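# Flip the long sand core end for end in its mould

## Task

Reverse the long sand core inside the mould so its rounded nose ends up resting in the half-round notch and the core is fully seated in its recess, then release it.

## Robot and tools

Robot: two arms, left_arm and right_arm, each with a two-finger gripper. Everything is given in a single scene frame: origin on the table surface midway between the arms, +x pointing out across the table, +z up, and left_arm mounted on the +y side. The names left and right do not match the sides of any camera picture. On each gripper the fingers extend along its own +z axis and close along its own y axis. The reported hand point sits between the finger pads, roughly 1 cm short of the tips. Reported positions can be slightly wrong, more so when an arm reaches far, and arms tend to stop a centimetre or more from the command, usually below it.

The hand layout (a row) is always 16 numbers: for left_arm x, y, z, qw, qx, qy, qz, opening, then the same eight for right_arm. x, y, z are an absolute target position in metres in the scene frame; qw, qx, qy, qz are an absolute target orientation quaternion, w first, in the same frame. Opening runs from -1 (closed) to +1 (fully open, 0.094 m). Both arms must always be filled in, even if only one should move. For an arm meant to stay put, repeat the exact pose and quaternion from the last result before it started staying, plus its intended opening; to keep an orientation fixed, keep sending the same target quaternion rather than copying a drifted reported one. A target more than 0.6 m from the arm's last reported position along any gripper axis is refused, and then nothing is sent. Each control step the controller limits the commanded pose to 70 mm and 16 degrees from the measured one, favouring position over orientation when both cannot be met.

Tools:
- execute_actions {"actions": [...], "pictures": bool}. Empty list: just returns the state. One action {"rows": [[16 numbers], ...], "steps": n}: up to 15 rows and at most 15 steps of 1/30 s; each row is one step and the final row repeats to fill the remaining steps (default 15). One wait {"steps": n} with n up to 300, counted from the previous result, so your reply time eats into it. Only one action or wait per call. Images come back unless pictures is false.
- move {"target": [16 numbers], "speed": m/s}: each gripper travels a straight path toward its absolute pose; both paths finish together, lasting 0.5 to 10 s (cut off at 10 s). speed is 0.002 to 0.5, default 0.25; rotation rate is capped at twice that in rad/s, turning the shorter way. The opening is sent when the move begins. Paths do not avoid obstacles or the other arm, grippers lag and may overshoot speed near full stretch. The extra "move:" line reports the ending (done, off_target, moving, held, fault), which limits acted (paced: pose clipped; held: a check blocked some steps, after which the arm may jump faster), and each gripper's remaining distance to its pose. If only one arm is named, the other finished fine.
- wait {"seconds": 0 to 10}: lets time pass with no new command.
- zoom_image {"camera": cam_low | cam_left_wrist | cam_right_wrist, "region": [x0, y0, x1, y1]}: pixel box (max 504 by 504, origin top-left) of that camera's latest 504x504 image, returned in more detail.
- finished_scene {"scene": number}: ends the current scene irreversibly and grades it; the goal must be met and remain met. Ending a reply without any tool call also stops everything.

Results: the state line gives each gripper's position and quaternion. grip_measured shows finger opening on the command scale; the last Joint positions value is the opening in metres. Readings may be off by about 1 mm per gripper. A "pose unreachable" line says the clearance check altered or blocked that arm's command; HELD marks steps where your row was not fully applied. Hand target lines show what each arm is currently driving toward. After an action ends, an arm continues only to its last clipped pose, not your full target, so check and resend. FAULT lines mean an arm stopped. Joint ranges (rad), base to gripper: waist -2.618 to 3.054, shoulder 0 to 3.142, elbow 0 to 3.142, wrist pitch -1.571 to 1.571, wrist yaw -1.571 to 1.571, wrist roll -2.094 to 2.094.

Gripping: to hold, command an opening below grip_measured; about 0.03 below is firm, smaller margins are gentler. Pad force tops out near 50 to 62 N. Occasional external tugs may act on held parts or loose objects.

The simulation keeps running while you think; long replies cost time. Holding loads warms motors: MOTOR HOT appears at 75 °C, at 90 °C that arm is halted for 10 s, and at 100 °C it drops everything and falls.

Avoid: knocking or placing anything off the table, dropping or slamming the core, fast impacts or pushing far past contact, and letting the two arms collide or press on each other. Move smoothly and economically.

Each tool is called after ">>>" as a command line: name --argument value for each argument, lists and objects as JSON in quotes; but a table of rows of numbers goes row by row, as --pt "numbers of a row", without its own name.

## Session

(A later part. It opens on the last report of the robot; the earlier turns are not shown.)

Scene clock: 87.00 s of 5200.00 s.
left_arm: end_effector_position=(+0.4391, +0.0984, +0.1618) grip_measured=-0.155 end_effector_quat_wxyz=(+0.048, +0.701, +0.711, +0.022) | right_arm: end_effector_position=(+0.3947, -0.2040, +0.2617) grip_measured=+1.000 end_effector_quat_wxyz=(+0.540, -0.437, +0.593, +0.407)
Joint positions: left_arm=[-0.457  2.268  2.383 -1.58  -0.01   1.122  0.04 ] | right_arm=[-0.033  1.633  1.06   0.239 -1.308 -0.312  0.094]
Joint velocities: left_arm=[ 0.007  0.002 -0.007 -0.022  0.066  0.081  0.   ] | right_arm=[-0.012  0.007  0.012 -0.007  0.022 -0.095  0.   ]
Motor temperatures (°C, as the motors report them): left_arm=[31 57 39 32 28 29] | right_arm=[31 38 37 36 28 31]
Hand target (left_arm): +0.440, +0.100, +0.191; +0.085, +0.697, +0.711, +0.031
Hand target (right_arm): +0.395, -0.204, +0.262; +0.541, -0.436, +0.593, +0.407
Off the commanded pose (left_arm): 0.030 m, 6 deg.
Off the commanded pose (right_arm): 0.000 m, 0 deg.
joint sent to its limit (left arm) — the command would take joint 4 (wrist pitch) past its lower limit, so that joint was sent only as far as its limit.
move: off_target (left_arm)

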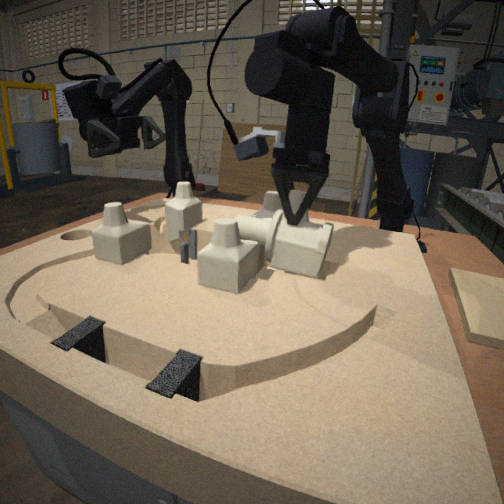

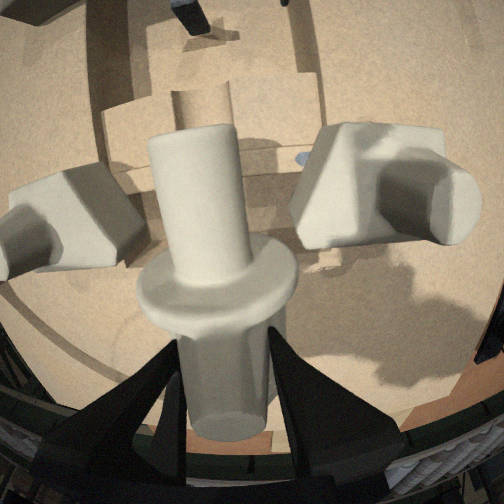

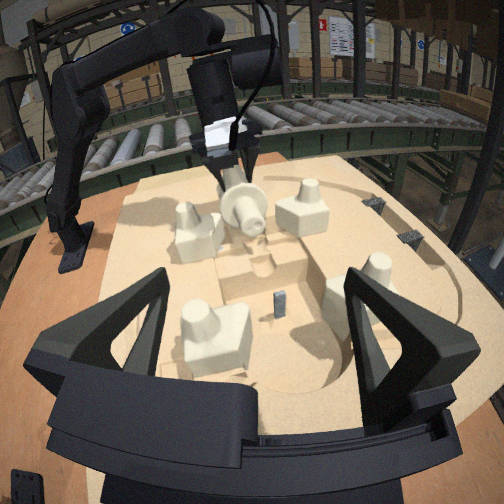

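>>> execute_actions --actions '[{"rows": [[0.439, 0.099, 0.190, 0, 0.6995, 0.7135, 0, -0.2, 0.3949, -0.2040, 0.2617, 0.541, -0.436, 0.593, 0.407, 1], [0.438, 0.099, 0.189, 0, 0.6995, 0.7135, 0, -0.2, 0.3949, -0.2040, 0.2617, 0.541, -0.436, 0.593, 0.407, 1], [0.437, 0.099, 0.188, 0, 0.6995, 0.7135, 0, -0.2, 0.3949, -0.2040, 0.2617, 0.541, -0.436, 0.593, 0.407, 1], [0.437, 0.099, 0.1865, 0, 0.6995, 0.7135, 0, -0.2, 0.3949, -0.2040, 0.2617, 0.541, -0.436, 0.593, 0.407, 1], [0.437, 0.099, 0.185, 0, 0.6995, 0.7135, 0, -0.2, 0.3949, -0.2040, 0.2617, 0.541, -0.436, 0.593, 0.407, 1], [0.437, 0.099, 0.1835, 0, 0.6995, 0.7135, 0, -0.2, 0.3949, -0.2040, 0.2617, 0.541, -0.436, 0.593, 0.407, 1], [0.437, 0.099, 0.182, 0, 0.6995, 0.7135, 0, -0.2, 0.3949, -0.2040, 0.2617, 0.541, -0.436, 0.593, 0.407, 1], [0.437, 0.099, 0.1805, 0, 0.6995, 0.7135, 0, -0.2, 0.3949, -0.2040, 0.2617, 0.541, -0.436, 0.593, 0.407, 1], [0.437, 0.099, 0.179, 0, 0.6995, 0.7135, 0, -0.2, 0.3949, -0.2040, 0.2617, 0.541, -0.436, 0.593, 0.407, 1], [0.437, 0.099, 0.1775, 0, 0.6995, 0.7135, 0, -0.2, 0.3949, -0.2040, 0.2617, 0.541, -0.436, 0.593, 0.407, 1], [0.437, 0.099, 0.176, 0, 0.6995, 0.7135, 0, -0.2, 0.3949, -0.2040, 0.2617, 0.541, -0.436, 0.593, 0.407, 1]], "steps": 15}]'

>>> zoom_image --camera "cam_low" --region '[220, 180, 360, 300]'

Scene clock: 96.53 s of 5200.00 s.
left_arm: end_effector_position=(+0.4366, +0.0996, +0.1573) grip_measured=-0.155 end_effector_quat_wxyz=(+0.040, +0.702, +0.711, +0.020) | right_arm: end_effector_position=(+0.3947, -0.2040, +0.2617) grip_measured=+1.000 end_effector_quat_wxyz=(+0.540, -0.437, +0.593, +0.407)
Joint positions: left_arm=[-0.457  2.268  2.366 -1.58  -0.01   1.122  0.04 ] | right_arm=[-0.033  1.633  1.06   0.239 -1.308 -0.312  0.094]
Joint velocities: left_arm=[ 0.017  0.012 -0.007 -0.022 -0.007 -0.051  0.   ] | right_arm=[-0.007 -0.007 -0.017  0.037  0.007  0.037  0.   ]
Motor temperatures (°C, as the motors report them): left_arm=[31 60 39 32 28 29] | right_arm=[31 39 37 36 28 31]
Hand target (left_arm): +0.436, +0.099, +0.175; +0.063, +0.699, +0.712, +0.023
Hand target (right_arm): +0.395, -0.204, +0.262; +0.541, -0.436, +0.593, +0.407
Off the commanded pose (left_arm): 0.019 m, 5 deg.
Off the commanded pose (right_arm): 0.000 m, 0 deg.
joint sent to its limit (left arm) — the command would take joint 4 (wrist pitch) past its lower limit, so that joint was sent only as far as its limit.
Steps of this call (steps 1 to 90: nothing new was sent; then 6.03 s passed at rest; steps 91 to 105: all 15 steps of this action). Readings (end_effector_position):
91: left_arm (+0.4391, +0.0984, +0.1618) | right_arm (+0.3947, -0.2040, +0.2617)
92: left_arm (+0.4391, +0.0984, +0.1618) | right_arm (+0.3947, -0.2040, +0.2617)
94: left_arm (+0.4386, +0.0987, +0.1609) | right_arm (+0.3947, -0.2040, +0.2617)
98: left_arm (+0.4368, +0.0995, +0.1578) | right_arm (+0.3947, -0.2040, +0.2617)
105: the state above

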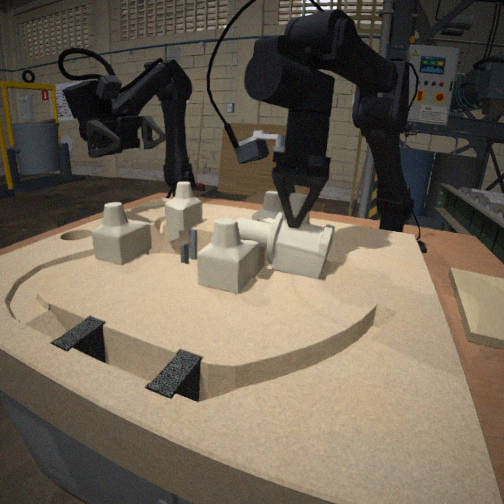

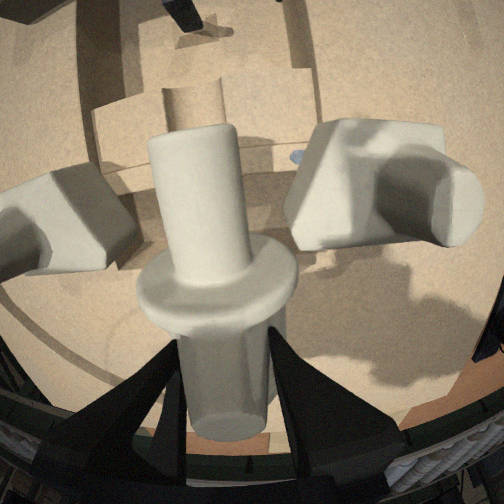

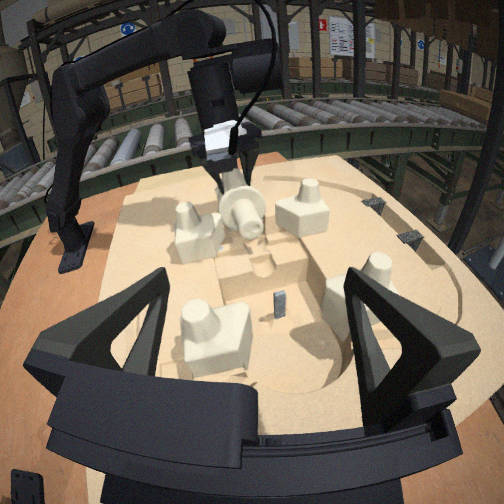

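Region (220, 180, 360, 300) of cam_low's 504x504 image, scaled by 3.600, with more detail than that image has; it fills the top 432 rows of this view, and the rest is white.

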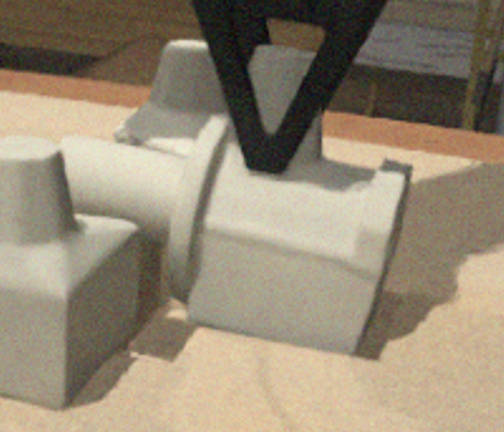

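>>> execute_actions --actions '[{"rows": [[0.438, 0.098, 0.175, 0, 0.6995, 0.7135, 0, -0.2, 0.3949, -0.2040, 0.2617, 0.541, -0.436, 0.593, 0.407, 1], [0.439, 0.097, 0.174, 0, 0.6995, 0.7135, 0, -0.2, 0.3949, -0.2040, 0.2617, 0.541, -0.436, 0.593, 0.407, 1], [0.440, 0.096, 0.173, 0, 0.6995, 0.7135, 0, -0.2, 0.3949, -0.2040, 0.2617, 0.541, -0.436, 0.593, 0.407, 1], [0.441, 0.095, 0.172, 0, 0.6995, 0.7135, 0, -0.2, 0.3949, -0.2040, 0.2617, 0.541, -0.436, 0.593, 0.407, 1], [0.442, 0.094, 0.171, 0, 0.6995, 0.7135, 0, -0.2, 0.3949, -0.2040, 0.2617, 0.541, -0.436, 0.593, 0.407, 1], [0.4425, 0.094, 0.170, 0, 0.6995, 0.7135, 0, -0.2, 0.3949, -0.2040, 0.2617, 0.541, -0.436, 0.593, 0.407, 1], [0.443, 0.094, 0.169, 0, 0.6995, 0.7135, 0, -0.2, 0.3949, -0.2040, 0.2617, 0.541, -0.436, 0.593, 0.407, 1], [0.4435, 0.094, 0.168, 0, 0.6995, 0.7135, 0, -0.2, 0.3949, -0.2040, 0.2617, 0.541, -0.436, 0.593, 0.407, 1], [0.444, 0.094, 0.167, 0, 0.6995, 0.7135, 0, -0.2, 0.3949, -0.2040, 0.2617, 0.541, -0.436, 0.593, 0.407, 1], [0.444, 0.094, 0.166, 0, 0.6995, 0.7135, 0, -0.2, 0.3949, -0.2040, 0.2617, 0.541, -0.436, 0.593, 0.407, 1]], "steps": 15}]'

Scene clock: 102.93 s of 5200.00 s.
left_arm: end_effector_position=(+0.4422, +0.0978, +0.1363) grip_measured=-0.155 end_effector_quat_wxyz=(+0.025, +0.702, +0.712, +0.016) | right_arm: end_effector_position=(+0.3947, -0.2040, +0.2617) grip_measured=+1.000 end_effector_quat_wxyz=(+0.540, -0.437, +0.593, +0.407)
Joint positions: left_arm=[-0.457  2.317  2.366 -1.562 -0.014  1.122  0.04 ] | right_arm=[-0.033  1.633  1.06   0.239 -1.308 -0.312  0.094]
Joint velocities: left_arm=[-0.002  0.012  0.012  0.007 -0.037 -0.051 -0.   ] | right_arm=[ 0.002 -0.007  0.002 -0.095  0.037 -0.037  0.   ]
Motor temperatures (°C, as the motors report them): left_arm=[31 60 38 32 28 29] | right_arm=[31 39 37 36 28 31]
Hand target (left_arm): +0.443, +0.095, +0.165; +0.058, +0.699, +0.712, +0.021
Hand target (right_arm): +0.395, -0.204, +0.262; +0.541, -0.436, +0.593, +0.407
Off the commanded pose (left_arm): 0.030 m, 3 deg.
Off the commanded pose (right_arm): 0.000 m, 0 deg.
joint sent to its limit (left arm) — the command would take joint 4 (wrist pitch) past its lower limit, so that joint was sent only as far as its limit.
Steps of this call (steps 1 to 90: nothing new was sent; then 2.90 s passed at rest; steps 91 to 105: all 15 steps of this action). Readings (end_effector_position):
91: left_arm (+0.4366, +0.0996, +0.1573) | right_arm (+0.3947, -0.2040, +0.2617)
92: left_arm (+0.4366, +0.0996, +0.1568) | right_arm (+0.3947, -0.2040, +0.2617)
94: left_arm (+0.4369, +0.0994, +0.1550) | right_arm (+0.3947, -0.2040, +0.2617)
98: left_arm (+0.4393, +0.0988, +0.1468) | right_arm (+0.3947, -0.2040, +0.2617)
105: the state above

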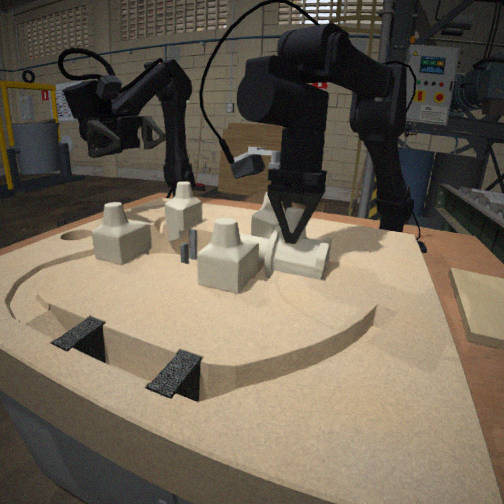

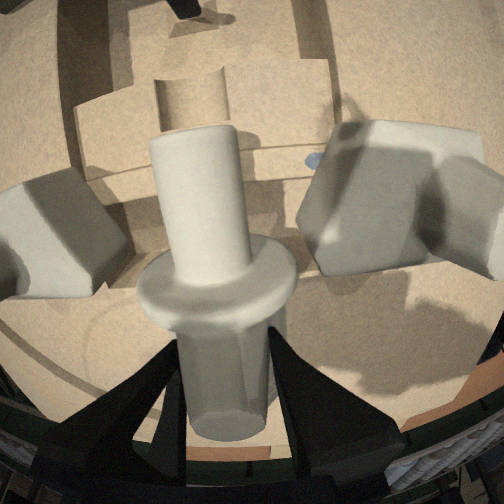

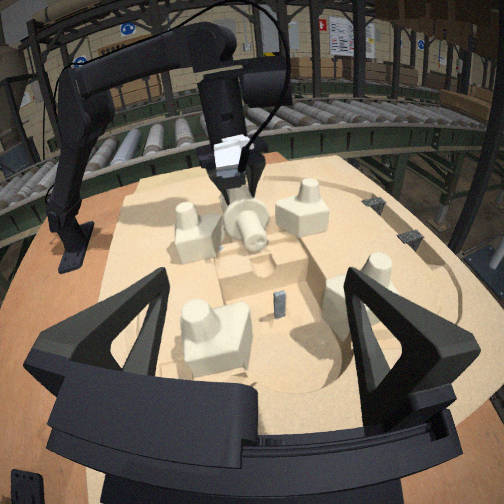

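>>> execute_actions --actions '[{"rows": [[0.4445, 0.095, 0.165, 0, 0.6995, 0.7135, 0, -0.2, 0.3949, -0.2040, 0.2617, 0.541, -0.436, 0.593, 0.407, 1], [0.445, 0.096, 0.164, 0, 0.6995, 0.7135, 0, -0.2, 0.3949, -0.2040, 0.2617, 0.541, -0.436, 0.593, 0.407, 1], [0.4455, 0.096, 0.163, 0, 0.6995, 0.7135, 0, -0.2, 0.3949, -0.2040, 0.2617, 0.541, -0.436, 0.593, 0.407, 1], [0.446, 0.096, 0.162, 0, 0.6995, 0.7135, 0, -0.2, 0.3949, -0.2040, 0.2617, 0.541, -0.436, 0.593, 0.407, 1], [0.4465, 0.096, 0.161, 0, 0.6995, 0.7135, 0, -0.2, 0.3949, -0.2040, 0.2617, 0.541, -0.436, 0.593, 0.407, 1], [0.447, 0.096, 0.160, 0, 0.6995, 0.7135, 0, -0.2, 0.3949, -0.2040, 0.2617, 0.541, -0.436, 0.593, 0.407, 1], [0.447, 0.096, 0.159, 0, 0.6995, 0.7135, 0, -0.2, 0.3949, -0.2040, 0.2617, 0.541, -0.436, 0.593, 0.407, 1], [0.447, 0.096, 0.158, 0, 0.6995, 0.7135, 0, -0.2, 0.3949, -0.2040, 0.2617, 0.541, -0.436, 0.593, 0.407, 1], [0.447, 0.096, 0.1565, 0, 0.6995, 0.7135, 0, -0.2, 0.3949, -0.2040, 0.2617, 0.541, -0.436, 0.593, 0.407, 1], [0.447, 0.096, 0.155, 0, 0.6995, 0.7135, 0, -0.2, 0.3949, -0.2040, 0.2617, 0.541, -0.436, 0.593, 0.407, 1], [0.447, 0.096, 0.153, 0, 0.6995, 0.7135, 0, -0.2, 0.3949, -0.2040, 0.2617, 0.541, -0.436, 0.593, 0.407, 1], [0.447, 0.096, 0.151, 0, 0.6995, 0.7135, 0, -0.2, 0.3949, -0.2040, 0.2617, 0.541, -0.436, 0.593, 0.407, 1], [0.447, 0.096, 0.149, 0, 0.6995, 0.7135, 0, -0.2, 0.3949, -0.2040, 0.2617, 0.541, -0.436, 0.593, 0.407, 1]], "steps": 15}]'

Scene clock: 109.43 s of 5200.00 s.
left_arm: end_effector_position=(+0.4430, +0.0971, +0.1340) grip_measured=-0.155 end_effector_quat_wxyz=(+0.022, +0.702, +0.712, +0.014) | right_arm: end_effector_position=(+0.3947, -0.2040, +0.2617) grip_measured=+1.000 end_effector_quat_wxyz=(+0.540, -0.437, +0.593, +0.407)
Joint positions: left_arm=[-0.457  2.331  2.382 -1.57  -0.012  1.122  0.04 ] | right_arm=[-0.033  1.633  1.06   0.239 -1.308 -0.312  0.094]
Joint velocities: left_arm=[ 0.007 -0.007  0.012 -0.081  0.022  0.051  0.001] | right_arm=[ 0.017  0.022 -0.002 -0.007 -0.022 -0.037  0.   ]
Motor temperatures (°C, as the motors report them): left_arm=[31 61 39 32 28 29] | right_arm=[31 39 37 36 28 31]
Hand target (left_arm): +0.446, +0.096, +0.148; +0.041, +0.700, +0.713, +0.015
Hand target (right_arm): +0.395, -0.204, +0.262; +0.541, -0.436, +0.593, +0.407
Off the commanded pose (left_arm): 0.016 m, 3 deg.
Off the commanded pose (right_arm): 0.000 m, 0 deg.
joint sent to its limit (left arm) — the command would take joint 4 (wrist pitch) past its lower limit, so that joint was sent only as far as its limit.
Steps of this call (steps 1 to 90: nothing new was sent; then 3.00 s passed at rest; steps 91 to 105: all 15 steps of this action). Readings (end_effector_position):
91: left_arm (+0.4422, +0.0978, +0.1363) | right_arm (+0.3947, -0.2040, +0.2617)
92: left_arm (+0.4422, +0.0978, +0.1363) | right_arm (+0.3947, -0.2040, +0.2617)
94: left_arm (+0.4422, +0.0978, +0.1363) | right_arm (+0.3947, -0.2040, +0.2617)
98: left_arm (+0.4426, +0.0976, +0.1358) | right_arm (+0.3947, -0.2040, +0.2617)
105: the state above

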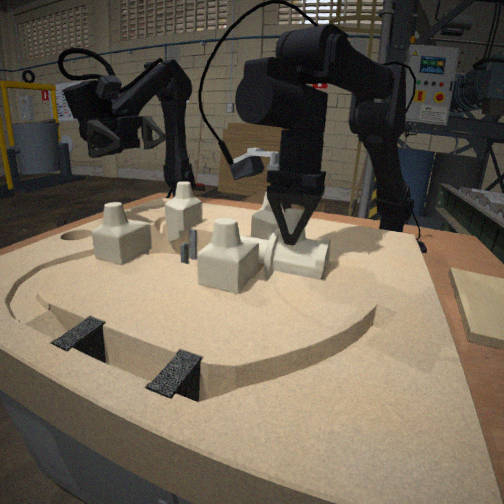

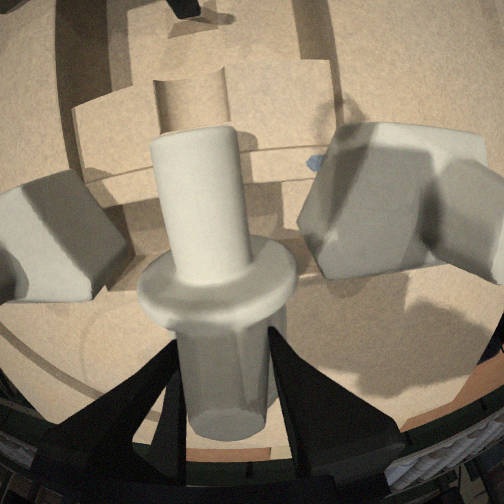

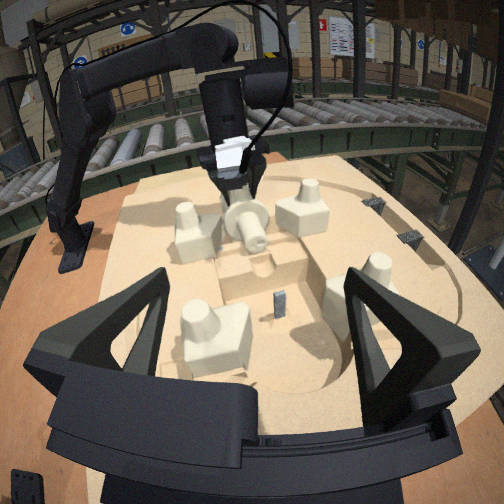

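>>> zoom_image --camera "cam_right_wrist" --region '[195, 170, 315, 290]'

>>> zoom_image --camera "cam_low" --region '[230, 200, 350, 300]'

Region (195, 170, 315, 290) of cam_right_wrist's 504x504 image, scaled by 4.200, with more detail than that image has.

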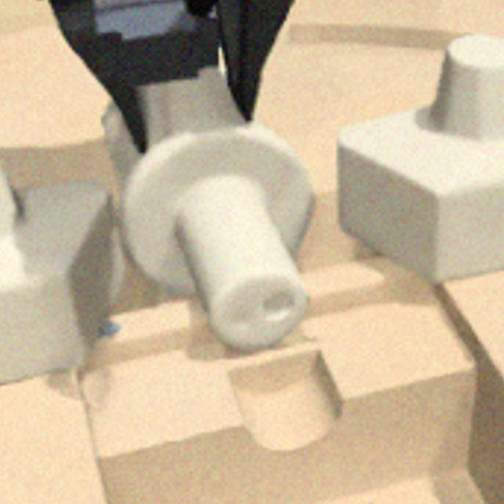

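Region (230, 200, 350, 300) of cam_low's 504x504 image, scaled by 4.200, with more detail than that image has.

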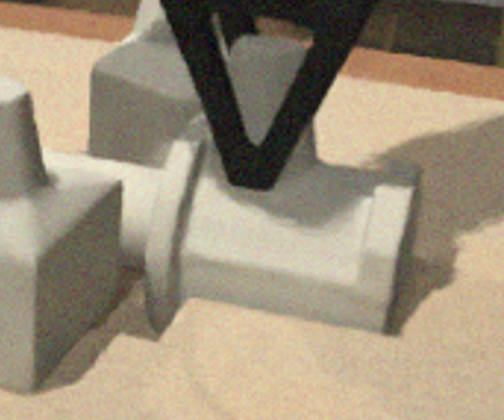

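>>> execute_actions --actions '[{"rows": [[0.447, 0.097, 0.147, 0, 0.6995, 0.7135, 0, -0.195, 0.3949, -0.2040, 0.2617, 0.541, -0.436, 0.593, 0.407, 1], [0.447, 0.098, 0.145, 0, 0.6995, 0.7135, 0, -0.19, 0.3949, -0.2040, 0.2617, 0.541, -0.436, 0.593, 0.407, 1], [0.447, 0.098, 0.143, 0, 0.6995, 0.7135, 0, -0.185, 0.3949, -0.2040, 0.2617, 0.541, -0.436, 0.593, 0.407, 1], [0.447, 0.098, 0.141, 0, 0.6995, 0.7135, 0, -0.18, 0.3949, -0.2040, 0.2617, 0.541, -0.436, 0.593, 0.407, 1], [0.447, 0.098, 0.139, 0, 0.6995, 0.7135, 0, -0.176, 0.3949, -0.2040, 0.2617, 0.541, -0.436, 0.593, 0.407, 1], [0.447, 0.098, 0.137, 0, 0.6995, 0.7135, 0, -0.172, 0.3949, -0.2040, 0.2617, 0.541, -0.436, 0.593, 0.407, 1], [0.447, 0.098, 0.135, 0, 0.6995, 0.7135, 0, -0.169, 0.3949, -0.2040, 0.2617, 0.541, -0.436, 0.593, 0.407, 1], [0.447, 0.098, 0.134, 0, 0.6995, 0.7135, 0, -0.166, 0.3949, -0.2040, 0.2617, 0.541, -0.436, 0.593, 0.407, 1], [0.447, 0.098, 0.133, 0, 0.6995, 0.7135, 0, -0.164, 0.3949, -0.2040, 0.2617, 0.541, -0.436, 0.593, 0.407, 1], [0.447, 0.098, 0.132, 0, 0.6995, 0.7135, 0, -0.162, 0.3949, -0.2040, 0.2617, 0.541, -0.436, 0.593, 0.407, 1]], "steps": 15}]'

>>> zoom_image --camera "cam_low" --region '[230, 200, 350, 300]'

Scene clock: 123.50 s of 5200.00 s.
left_arm: end_effector_position=(+0.4432, +0.0968, +0.1326) grip_measured=-0.150 end_effector_quat_wxyz=(+0.020, +0.702, +0.712, +0.013) | right_arm: end_effector_position=(+0.3947, -0.2040, +0.2617) grip_measured=+1.000 end_effector_quat_wxyz=(+0.540, -0.437, +0.593, +0.407)
Joint positions: left_arm=[-0.457  2.34   2.391 -1.576 -0.011  1.122  0.04 ] | right_arm=[-0.033  1.633  1.06   0.239 -1.308 -0.312  0.094]
Joint velocities: left_arm=[-0.007  0.002  0.002 -0.007 -0.022 -0.037  0.   ] | right_arm=[-0.017 -0.022  0.012  0.037  0.051 -0.037  0.   ]
Motor temperatures (°C, as the motors report them): left_arm=[31 60 40 32 28 29] | right_arm=[31 39 37 36 28 31]
Hand target (left_arm): +0.447, +0.098, +0.132; +0.023, +0.700, +0.714, +0.008
Hand target (right_arm): +0.395, -0.204, +0.262; +0.541, -0.436, +0.593, +0.407
Off the commanded pose (left_arm): 0.004 m, 3 deg.
Off the commanded pose (right_arm): 0.000 m, 0 deg.
joint sent to its limit (left arm) — the command would take joint 4 (wrist pitch) past its lower limit, so that joint was sent only as far as its limit.
Steps of this call (steps 1 to 90: nothing new was sent; then 10.57 s passed at rest; steps 91 to 105: all 15 steps of this action). Readings (end_effector_position):
91: left_arm (+0.4430, +0.0971, +0.1341) | right_arm (+0.3947, -0.2040, +0.2617)
92: left_arm (+0.4430, +0.0971, +0.1341) | right_arm (+0.3947, -0.2040, +0.2617)
94: left_arm (+0.4429, +0.0970, +0.1333) | right_arm (+0.3947, -0.2040, +0.2617)
98: left_arm (+0.4431, +0.0969, +0.1326) | right_arm (+0.3947, -0.2040, +0.2617)
105: the state above

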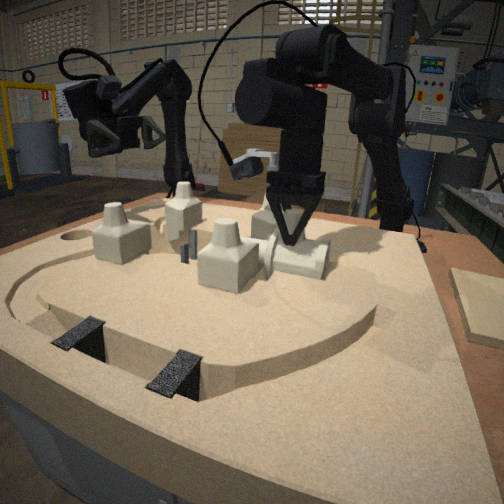

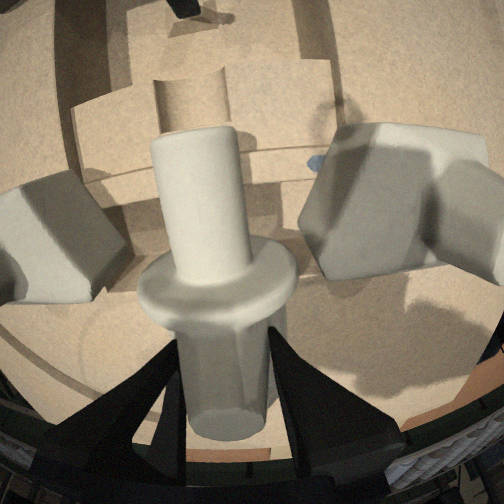

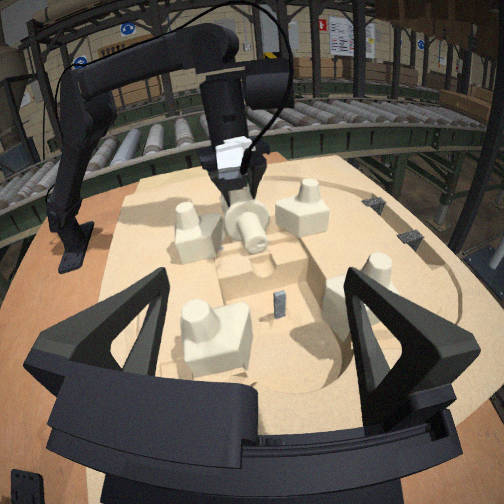

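Region (230, 200, 350, 300) of cam_low's 504x504 image, scaled by 4.200, with more detail than that image has.

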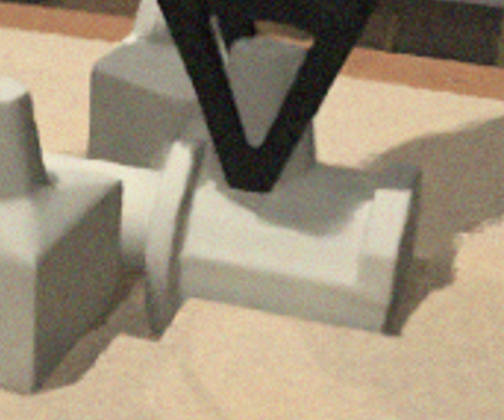

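>>> zoom_image --camera "cam_left_wrist" --region '[110, 60, 300, 220]'

>>> zoom_image --camera "cam_right_wrist" --region '[215, 200, 295, 280]'

Region (110, 60, 300, 220) of cam_left_wrist's 504x504 image, scaled by 2.653, with more detail than that image has; it fills the top 424 rows of this view, and the rest is white.

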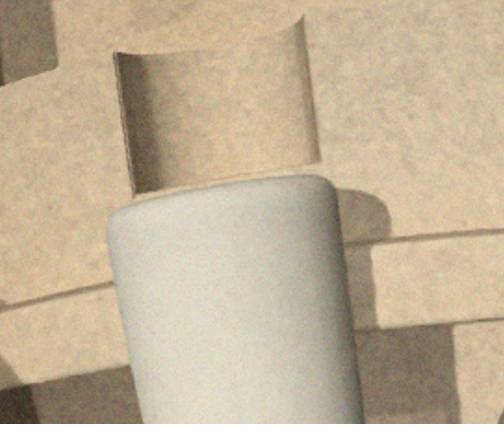

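Region (215, 200, 295, 280) of cam_right_wrist's 504x504 image, scaled by 6.300, with more detail than that image has.

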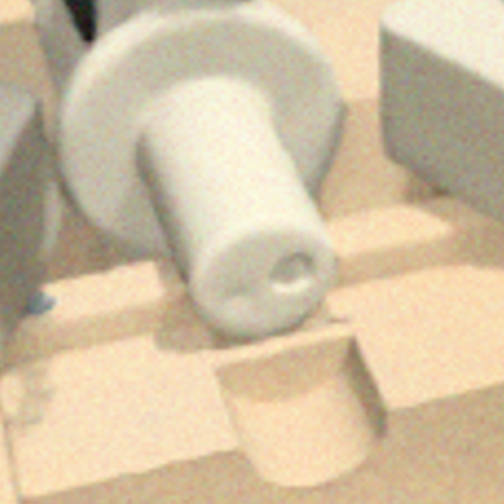

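>>> execute_actions --actions '[{"rows": [[0.446, 0.098, 0.134, 0, 0.703, 0.711, 0, -0.18, 0.3949, -0.2040, 0.2617, 0.541, -0.436, 0.593, 0.407, 1], [0.446, 0.098, 0.138, 0, 0.703, 0.711, 0, -0.19, 0.3949, -0.2040, 0.2617, 0.541, -0.436, 0.593, 0.407, 1], [0.446, 0.098, 0.142, 0, 0.703, 0.711, 0, -0.19, 0.3949, -0.2040, 0.2617, 0.541, -0.436, 0.593, 0.407, 1], [0.446, 0.099, 0.146, 0, 0.703, 0.711, 0, -0.19, 0.3949, -0.2040, 0.2617, 0.541, -0.436, 0.593, 0.407, 1], [0.446, 0.100, 0.150, 0, 0.703, 0.711, 0, -0.19, 0.3949, -0.2040, 0.2617, 0.541, -0.436, 0.593, 0.407, 1], [0.446, 0.101, 0.152, 0, 0.703, 0.711, 0, -0.19, 0.3949, -0.2040, 0.2617, 0.541, -0.436, 0.593, 0.407, 1], [0.446, 0.102, 0.152, 0, 0.703, 0.711, 0, -0.19, 0.3949, -0.2040, 0.2617, 0.541, -0.436, 0.593, 0.407, 1], [0.446, 0.103, 0.152, 0, 0.703, 0.711, 0, -0.19, 0.3949, -0.2040, 0.2617, 0.541, -0.436, 0.593, 0.407, 1], [0.446, 0.104, 0.152, 0, 0.703, 0.711, 0, -0.19, 0.3949, -0.2040, 0.2617, 0.541, -0.436, 0.593, 0.407, 1]], "steps": 15}]'

Scene clock: 133.13 s of 5200.00 s.
left_arm: end_effector_position=(+0.4434, +0.0975, +0.1329) grip_measured=-0.153 end_effector_quat_wxyz=(+0.022, +0.702, +0.711, +0.008) | right_arm: end_effector_position=(+0.3947, -0.2040, +0.2617) grip_measured=+1.000 end_effector_quat_wxyz=(+0.540, -0.437, +0.593, +0.407)
Joint positions: left_arm=[-0.451  2.339  2.391 -1.577  0.     1.128  0.04 ] | right_arm=[-0.033  1.633  1.06   0.239 -1.308 -0.312  0.094]
Joint velocities: left_arm=[-0.012 -0.027  0.012 -0.007  0.037 -0.022 -0.001] | right_arm=[-0.002 -0.012 -0.002  0.081  0.022 -0.037  0.   ]
Motor temperatures (°C, as the motors report them): left_arm=[31 58 39 31 28 29] | right_arm=[31 39 37 36 28 31]
Hand target (left_arm): +0.445, +0.104, +0.151; +0.040, +0.702, +0.710, +0.015
Hand target (right_arm): +0.395, -0.204, +0.262; +0.541, -0.436, +0.593, +0.407
Off the commanded pose (left_arm): 0.020 m, 3 deg.
Off the commanded pose (right_arm): 0.000 m, 0 deg.
joint sent to its limit (left arm) — the command would take joint 4 (wrist pitch) past its lower limit, so that joint was sent only as far as its limit.
Steps of this call (steps 1 to 90: nothing new was sent; then 6.13 s passed at rest; steps 91 to 105: all 15 steps of this action). Readings (end_effector_position):
91: left_arm (+0.4431, +0.0969, +0.1326) | right_arm (+0.3947, -0.2040, +0.2617)
92: left_arm (+0.4431, +0.0969, +0.1326) | right_arm (+0.3947, -0.2040, +0.2617)
94: left_arm (+0.4432, +0.0970, +0.1326) | right_arm (+0.3947, -0.2040, +0.2617)
98: left_arm (+0.4433, +0.0973, +0.1329) | right_arm (+0.3947, -0.2040, +0.2617)
105: the state above

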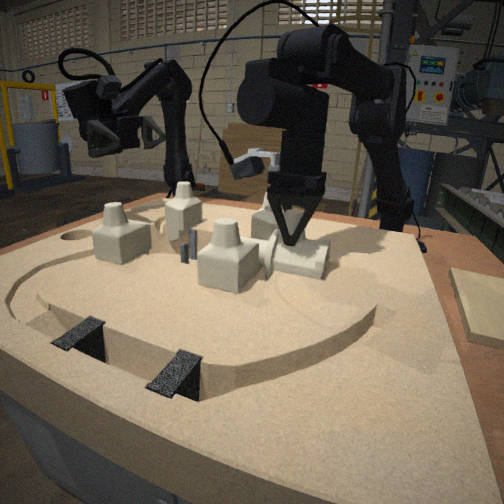

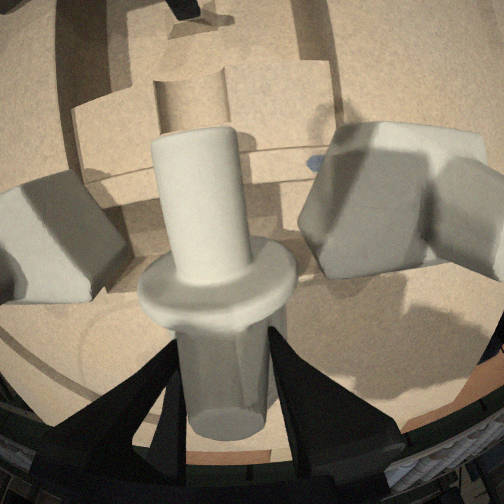

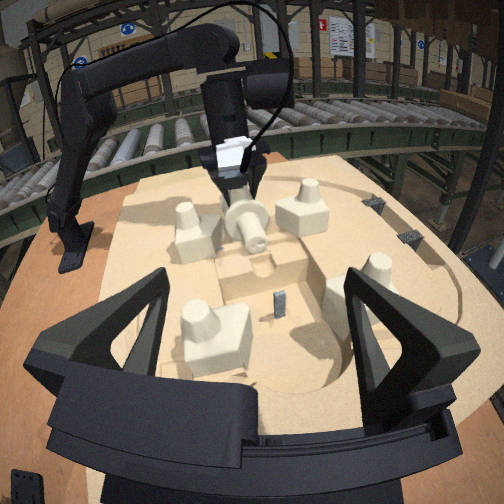

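>>> execute_actions --actions '[{"rows": [[0.446, 0.103, 0.156, -0.01, 0.703, 0.711, 0.01, -0.195, 0.3949, -0.2040, 0.2617, 0.541, -0.436, 0.593, 0.407, 1], [0.446, 0.103, 0.160, -0.01, 0.703, 0.711, 0.01, -0.195, 0.3949, -0.2040, 0.2617, 0.541, -0.436, 0.593, 0.407, 1], [0.446, 0.103, 0.164, -0.018, 0.703, 0.711, 0.018, -0.195, 0.3949, -0.2040, 0.2617, 0.541, -0.436, 0.593, 0.407, 1], [0.446, 0.103, 0.167, -0.018, 0.703, 0.711, 0.018, -0.195, 0.3949, -0.2040, 0.2617, 0.541, -0.436, 0.593, 0.407, 1], [0.446, 0.103, 0.170, -0.018, 0.703, 0.711, 0.018, -0.195, 0.3949, -0.2040, 0.2617, 0.541, -0.436, 0.593, 0.407, 1], [0.446, 0.103, 0.172, -0.018, 0.703, 0.711, 0.018, -0.195, 0.3949, -0.2040, 0.2617, 0.541, -0.436, 0.593, 0.407, 1], [0.446, 0.103, 0.174, -0.018, 0.703, 0.711, 0.018, -0.195, 0.3949, -0.2040, 0.2617, 0.541, -0.436, 0.593, 0.407, 1], [0.446, 0.103, 0.176, -0.018, 0.703, 0.711, 0.018, -0.195, 0.3949, -0.2040, 0.2617, 0.541, -0.436, 0.593, 0.407, 1], [0.446, 0.103, 0.178, -0.018, 0.703, 0.711, 0.018, -0.195, 0.3949, -0.2040, 0.2617, 0.541, -0.436, 0.593, 0.407, 1]], "steps": 15}]'

Scene clock: 146.57 s of 5200.00 s.
left_arm: end_effector_position=(+0.4438, +0.0986, +0.1356) grip_measured=-0.153 end_effector_quat_wxyz=(+0.023, +0.701, +0.713, +0.013) | right_arm: end_effector_position=(+0.3947, -0.2040, +0.2617) grip_measured=+1.000 end_effector_quat_wxyz=(+0.540, -0.437, +0.593, +0.407)
Joint positions: left_arm=[-0.451  2.333  2.391 -1.577 -0.008  1.124  0.04 ] | right_arm=[-0.033  1.633  1.06   0.239 -1.308 -0.312  0.094]
Joint velocities: left_arm=[ 0.002 -0.002 -0.007 -0.037 -0.051  0.007  0.   ] | right_arm=[-0.027  0.007 -0.002 -0.022 -0.007 -0.037  0.   ]
Motor temperatures (°C, as the motors report them): left_arm=[31 62 39 31 28 29] | right_arm=[31 39 37 36 28 31]
Hand target (left_arm): +0.445, +0.103, +0.176; +0.062, +0.701, +0.709, +0.046
Hand target (right_arm): +0.395, -0.204, +0.262; +0.541, -0.436, +0.593, +0.407
Off the commanded pose (left_arm): 0.043 m, 5 deg.
Off the commanded pose (right_arm): 0.000 m, 0 deg.
joint sent to its limit (left arm) — the command would take joint 4 (wrist pitch) past its lower limit, so that joint was sent only as far as its limit.
Steps of this call (steps 1 to 90: nothing new was sent; then 9.93 s passed at rest; steps 91 to 105: all 15 steps of this action). Readings (end_effector_position):
91: left_arm (+0.4434, +0.0975, +0.1329) | right_arm (+0.3947, -0.2040, +0.2617)
92: left_arm (+0.4434, +0.0976, +0.1334) | right_arm (+0.3947, -0.2040, +0.2617)
94: left_arm (+0.4436, +0.0981, +0.1342) | right_arm (+0.3947, -0.2040, +0.2617)
98: left_arm (+0.4437, +0.0984, +0.1351) | right_arm (+0.3947, -0.2040, +0.2617)
105: the state above

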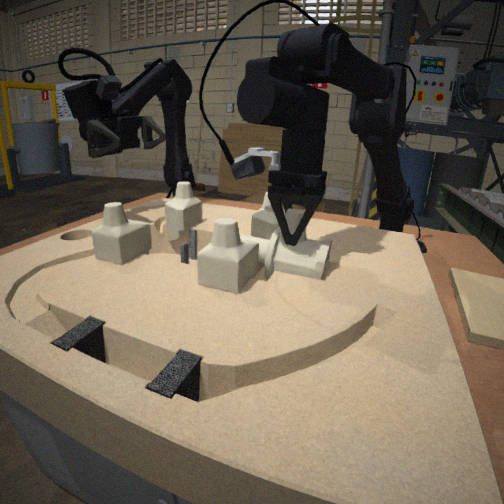

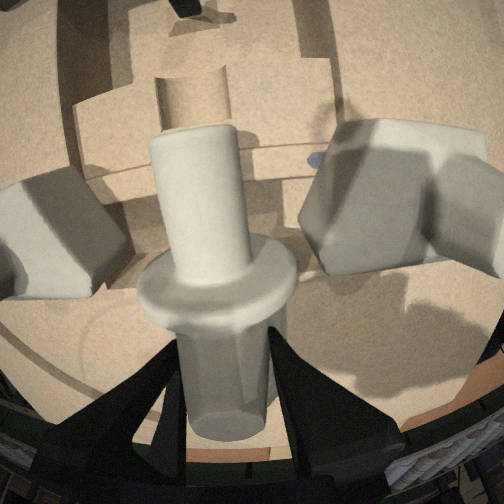

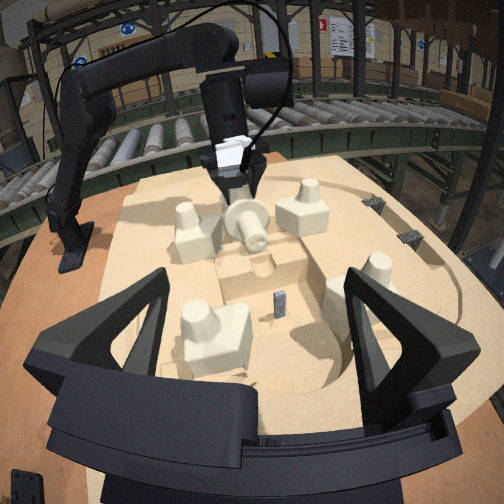

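>>> execute_actions --actions '[{"rows": [[0.446, 0.102, 0.172, -0.018, 0.703, 0.711, 0.018, -0.195, 0.3949, -0.2040, 0.2617, 0.541, -0.436, 0.593, 0.407, 1], [0.446, 0.102, 0.166, -0.018, 0.703, 0.711, 0.018, -0.195, 0.3949, -0.2040, 0.2617, 0.541, -0.436, 0.593, 0.407, 1], [0.446, 0.102, 0.160, -0.018, 0.703, 0.711, 0.018, -0.195, 0.3949, -0.2040, 0.2617, 0.541, -0.436, 0.593, 0.407, 1], [0.446, 0.102, 0.155, -0.018, 0.703, 0.711, 0.018, -0.195, 0.3949, -0.2040, 0.2617, 0.541, -0.436, 0.593, 0.407, 1], [0.446, 0.102, 0.150, -0.018, 0.703, 0.711, 0.018, -0.19, 0.3949, -0.2040, 0.2617, 0.541, -0.436, 0.593, 0.407, 1], [0.446, 0.102, 0.146, -0.018, 0.703, 0.711, 0.018, -0.18, 0.3949, -0.2040, 0.2617, 0.541, -0.436, 0.593, 0.407, 1], [0.446, 0.102, 0.142, -0.018, 0.703, 0.711, 0.018, -0.172, 0.3949, -0.2040, 0.2617, 0.541, -0.436, 0.593, 0.407, 1], [0.446, 0.102, 0.139, -0.018, 0.703, 0.711, 0.018, -0.165, 0.3949, -0.2040, 0.2617, 0.541, -0.436, 0.593, 0.407, 1], [0.446, 0.101, 0.137, -0.018, 0.703, 0.711, 0.018, -0.158, 0.3949, -0.2040, 0.2617, 0.541, -0.436, 0.593, 0.407, 1], [0.446, 0.100, 0.137, -0.018, 0.703, 0.711, 0.018, -0.152, 0.3949, -0.2040, 0.2617, 0.541, -0.436, 0.593, 0.407, 1], [0.446, 0.100, 0.137, -0.018, 0.703, 0.711, 0.018, -0.145, 0.3949, -0.2040, 0.2617, 0.541, -0.436, 0.593, 0.407, 1], [0.446, 0.100, 0.137, -0.018, 0.703, 0.711, 0.018, -0.13, 0.3949, -0.2040, 0.2617, 0.541, -0.436, 0.593, 0.407, 1], [0.446, 0.100, 0.137, -0.018, 0.703, 0.711, 0.018, -0.10, 0.3949, -0.2040, 0.2617, 0.541, -0.436, 0.593, 0.407, 1], [0.446, 0.100, 0.137, -0.018, 0.703, 0.711, 0.018, -0.05, 0.3949, -0.2040, 0.2617, 0.541, -0.436, 0.593, 0.407, 1]], "steps": 15}]' --pictures false

>>> execute_actions --actions '[{"steps": 15}]'

Scene clock: 158.77 s of 5200.00 s.
left_arm: end_effector_position=(+0.4456, +0.0991, +0.1332) grip_measured=-0.056 end_effector_quat_wxyz=(+0.020, +0.702, +0.711, +0.021) | right_arm: end_effector_position=(+0.3947, -0.2040, +0.2617) grip_measured=+1.000 end_effector_quat_wxyz=(+0.540, -0.437, +0.593, +0.407)
Joint positions: left_arm=[-0.456  2.339  2.391 -1.571 -0.027  1.124  0.044] | right_arm=[-0.033  1.633  1.06   0.239 -1.308 -0.312  0.094]
Joint velocities: left_arm=[-0.007  0.007  0.002 -0.007 -0.168 -0.022  0.008] | right_arm=[-0.012 -0.007 -0.002  0.022 -0.022  0.051  0.   ]
Motor temperatures (°C, as the motors report them): left_arm=[31 69 39 31 28 29] | right_arm=[31 39 37 36 28 31]
Hand target (left_arm): +0.446, +0.100, +0.137; +0.018, +0.703, +0.710, +0.031
Hand target (right_arm): +0.395, -0.204, +0.262; +0.541, -0.436, +0.593, +0.407
Off the commanded pose (left_arm): 0.004 m, 4 deg.
Off the commanded pose (right_arm): 0.000 m, 0 deg.
joint sent to its limit (left arm) — the command would take joint 4 (wrist pitch) past its lower limit, so that joint was sent only as far as its limit.
Steps of this call (steps 1 to 90: nothing new was sent; then 8.70 s passed at rest; steps 91 to 105: all 15 steps of this action). Readings (end_effector_position):
91: left_arm (+0.4438, +0.0986, +0.1356) | right_arm (+0.3947, -0.2040, +0.2617)
92: left_arm (+0.4438, +0.0986, +0.1356) | right_arm (+0.3947, -0.2040, +0.2617)
94: left_arm (+0.4437, +0.0987, +0.1351) | right_arm (+0.3947, -0.2040, +0.2617)
98: left_arm (+0.4435, +0.0982, +0.1337) | right_arm (+0.3947, -0.2040, +0.2617)
105: the state above

Scene clock: 159.27 s of 5200.00 s.
left_arm: end_effector_position=(+0.4467, +0.1016, +0.1333) grip_measured=-0.052 end_effector_quat_wxyz=(+0.017, +0.702, +0.711, +0.028) | right_arm: end_effector_position=(+0.3947, -0.2040, +0.2617) grip_measured=+1.000 end_effector_quat_wxyz=(+0.540, -0.437, +0.593, +0.407)
Joint positions: left_arm=[-0.456  2.339  2.391 -1.571 -0.042  1.124  0.045] | right_arm=[-0.033  1.633  1.06   0.239 -1.308 -0.312  0.094]
Joint velocities: left_arm=[-0.007 -0.002 -0.007  0.022 -0.037  0.051  0.   ] | right_arm=[-0.012 -0.002 -0.012 -0.022 -0.007  0.051  0.   ]
Motor temperatures (°C, as the motors report them): left_arm=[31 69 39 31 28 29] | right_arm=[31 39 37 36 28 31]
Hand target (left_arm): +0.446, +0.100, +0.137; +0.018, +0.703, +0.710, +0.031
Hand target (right_arm): +0.395, -0.204, +0.262; +0.541, -0.436, +0.593, +0.407
Off the commanded pose (left_arm): 0.004 m, 4 deg.
Off the commanded pose (right_arm): 0.000 m, 0 deg.
Steps of this call (steps 1 to 15: nothing new was sent). Readings (end_effector_position):
1: left_arm (+0.4461, +0.0998, +0.1332) | right_arm (+0.3947, -0.2040, +0.2617)
2: left_arm (+0.4461, +0.1002, +0.1332) | right_arm (+0.3947, -0.2040, +0.2617)
4: left_arm (+0.4463, +0.1007, +0.1333) | right_arm (+0.3947, -0.2040, +0.2617)
8: left_arm (+0.4466, +0.1012, +0.1333) | right_arm (+0.3947, -0.2040, +0.2617)
15: the state above

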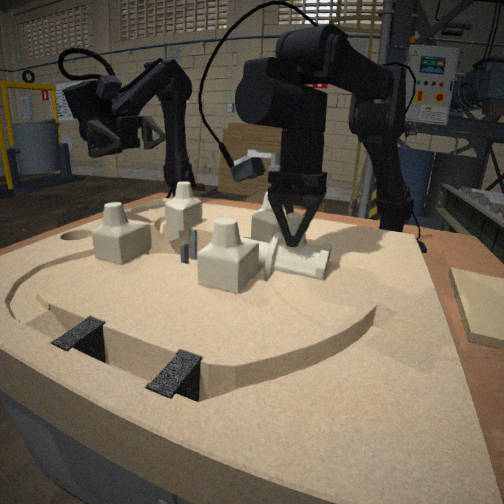

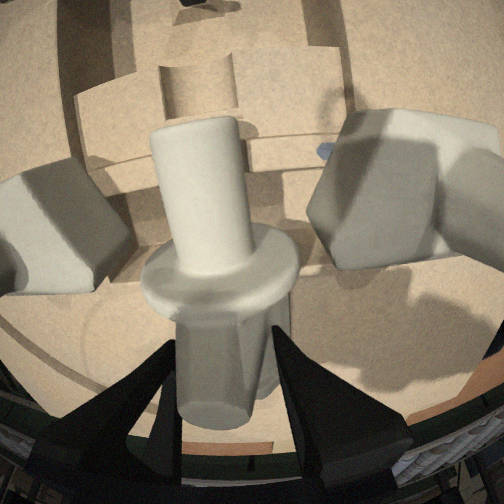

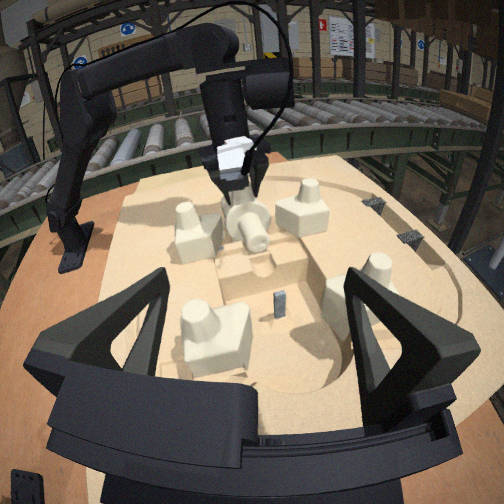

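>>> execute_actions --actions '[{"rows": [[0.446, 0.100, 0.137, -0.018, 0.703, 0.711, 0.018, 0.0, 0.3949, -0.2040, 0.2617, 0.541, -0.436, 0.593, 0.407, 1], [0.446, 0.100, 0.137, -0.018, 0.703, 0.711, 0.018, 0.05, 0.3949, -0.2040, 0.2617, 0.541, -0.436, 0.593, 0.407, 1], [0.446, 0.100, 0.137, -0.018, 0.703, 0.711, 0.018, 0.12, 0.3949, -0.2040, 0.2617, 0.541, -0.436, 0.593, 0.407, 1], [0.446, 0.100, 0.137, -0.018, 0.703, 0.711, 0.018, 0.2, 0.3949, -0.2040, 0.2617, 0.541, -0.436, 0.593, 0.407, 1]], "steps": 15}]'

>>> zoom_image --camera "cam_right_wrist" --region '[205, 190, 305, 290]'

>>> zoom_image --camera "cam_low" --region '[230, 200, 350, 300]'

Scene clock: 163.67 s of 5200.00 s.
left_arm: end_effector_position=(+0.4468, +0.1017, +0.1333) grip_measured=+0.198 end_effector_quat_wxyz=(+0.017, +0.702, +0.711, +0.029) | right_arm: end_effector_position=(+0.3947, -0.2040, +0.2617) grip_measured=+1.000 end_effector_quat_wxyz=(+0.540, -0.437, +0.593, +0.407)
Joint positions: left_arm=[-0.456  2.339  2.391 -1.571 -0.043  1.124  0.056] | right_arm=[-0.033  1.633  1.06   0.239 -1.308 -0.312  0.094]
Joint velocities: left_arm=[ 0.007  0.012 -0.002 -0.022 -0.037 -0.007  0.   ] | right_arm=[-0.012 -0.007 -0.007 -0.037  0.007  0.022  0.   ]
Motor temperatures (°C, as the motors report them): left_arm=[31 67 39 31 28 29] | right_arm=[31 39 37 36 28 31]
Hand target (left_arm): +0.446, +0.100, +0.137; +0.018, +0.703, +0.710, +0.031
Hand target (right_arm): +0.395, -0.204, +0.262; +0.541, -0.436, +0.593, +0.407
Off the commanded pose (left_arm): 0.004 m, 4 deg.
Off the commanded pose (right_arm): 0.000 m, 0 deg.
joint sent to its limit (left arm) — the command would take joint 4 (wrist pitch) past its lower limit, so that joint was sent only as far as its limit.
Steps of this call (steps 1 to 90: nothing new was sent; then 0.90 s passed at rest; steps 91 to 105: all 15 steps of this action). Readings (end_effector_position):
91: left_arm (+0.4468, +0.1016, +0.1333) | right_arm (+0.3947, -0.2040, +0.2617)
92: left_arm (+0.4468, +0.1017, +0.1333) | right_arm (+0.3947, -0.2040, +0.2617)
94: left_arm (+0.4468, +0.1017, +0.1333) | right_arm (+0.3947, -0.2040, +0.2617)
98: left_arm (+0.4468, +0.1017, +0.1333) | right_arm (+0.3947, -0.2040, +0.2617)
105: the state above

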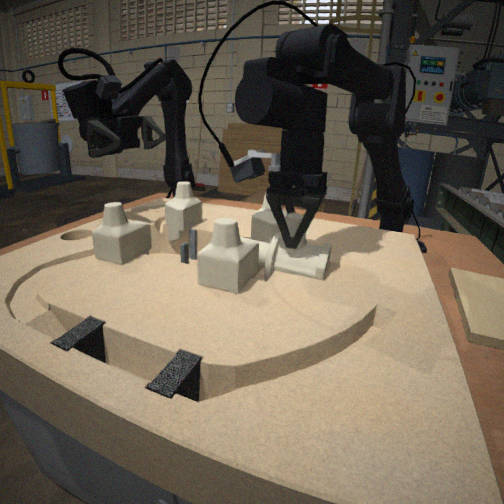

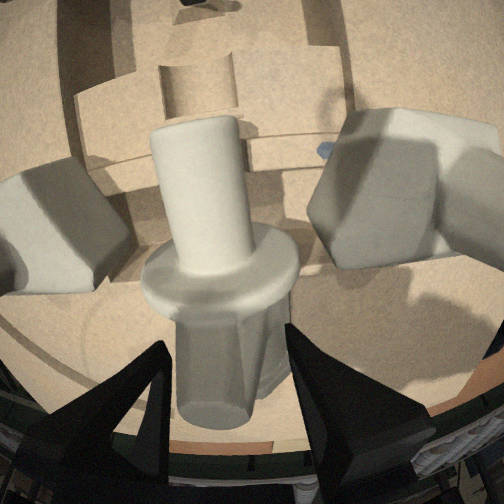

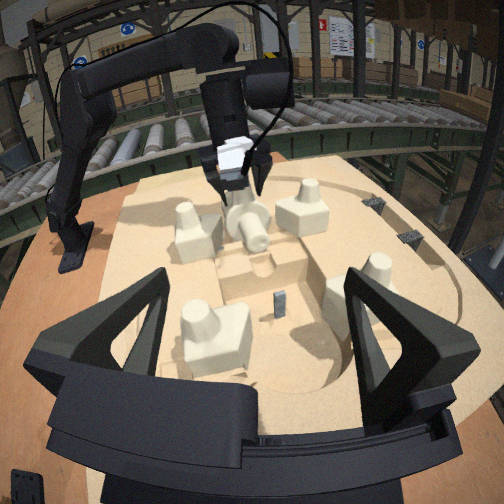

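Region (205, 190, 305, 290) of cam_right_wrist's 504x504 image, scaled by 5.040, with more detail than that image has.

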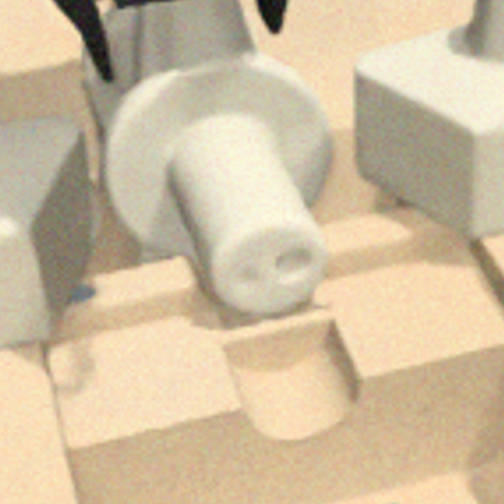

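Region (230, 200, 350, 300) of cam_low's 504x504 image, scaled by 4.200, with more detail than that image has.

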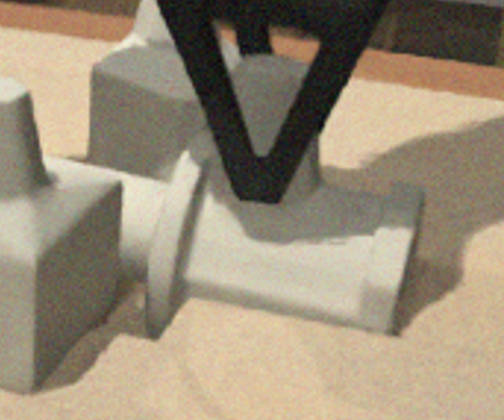

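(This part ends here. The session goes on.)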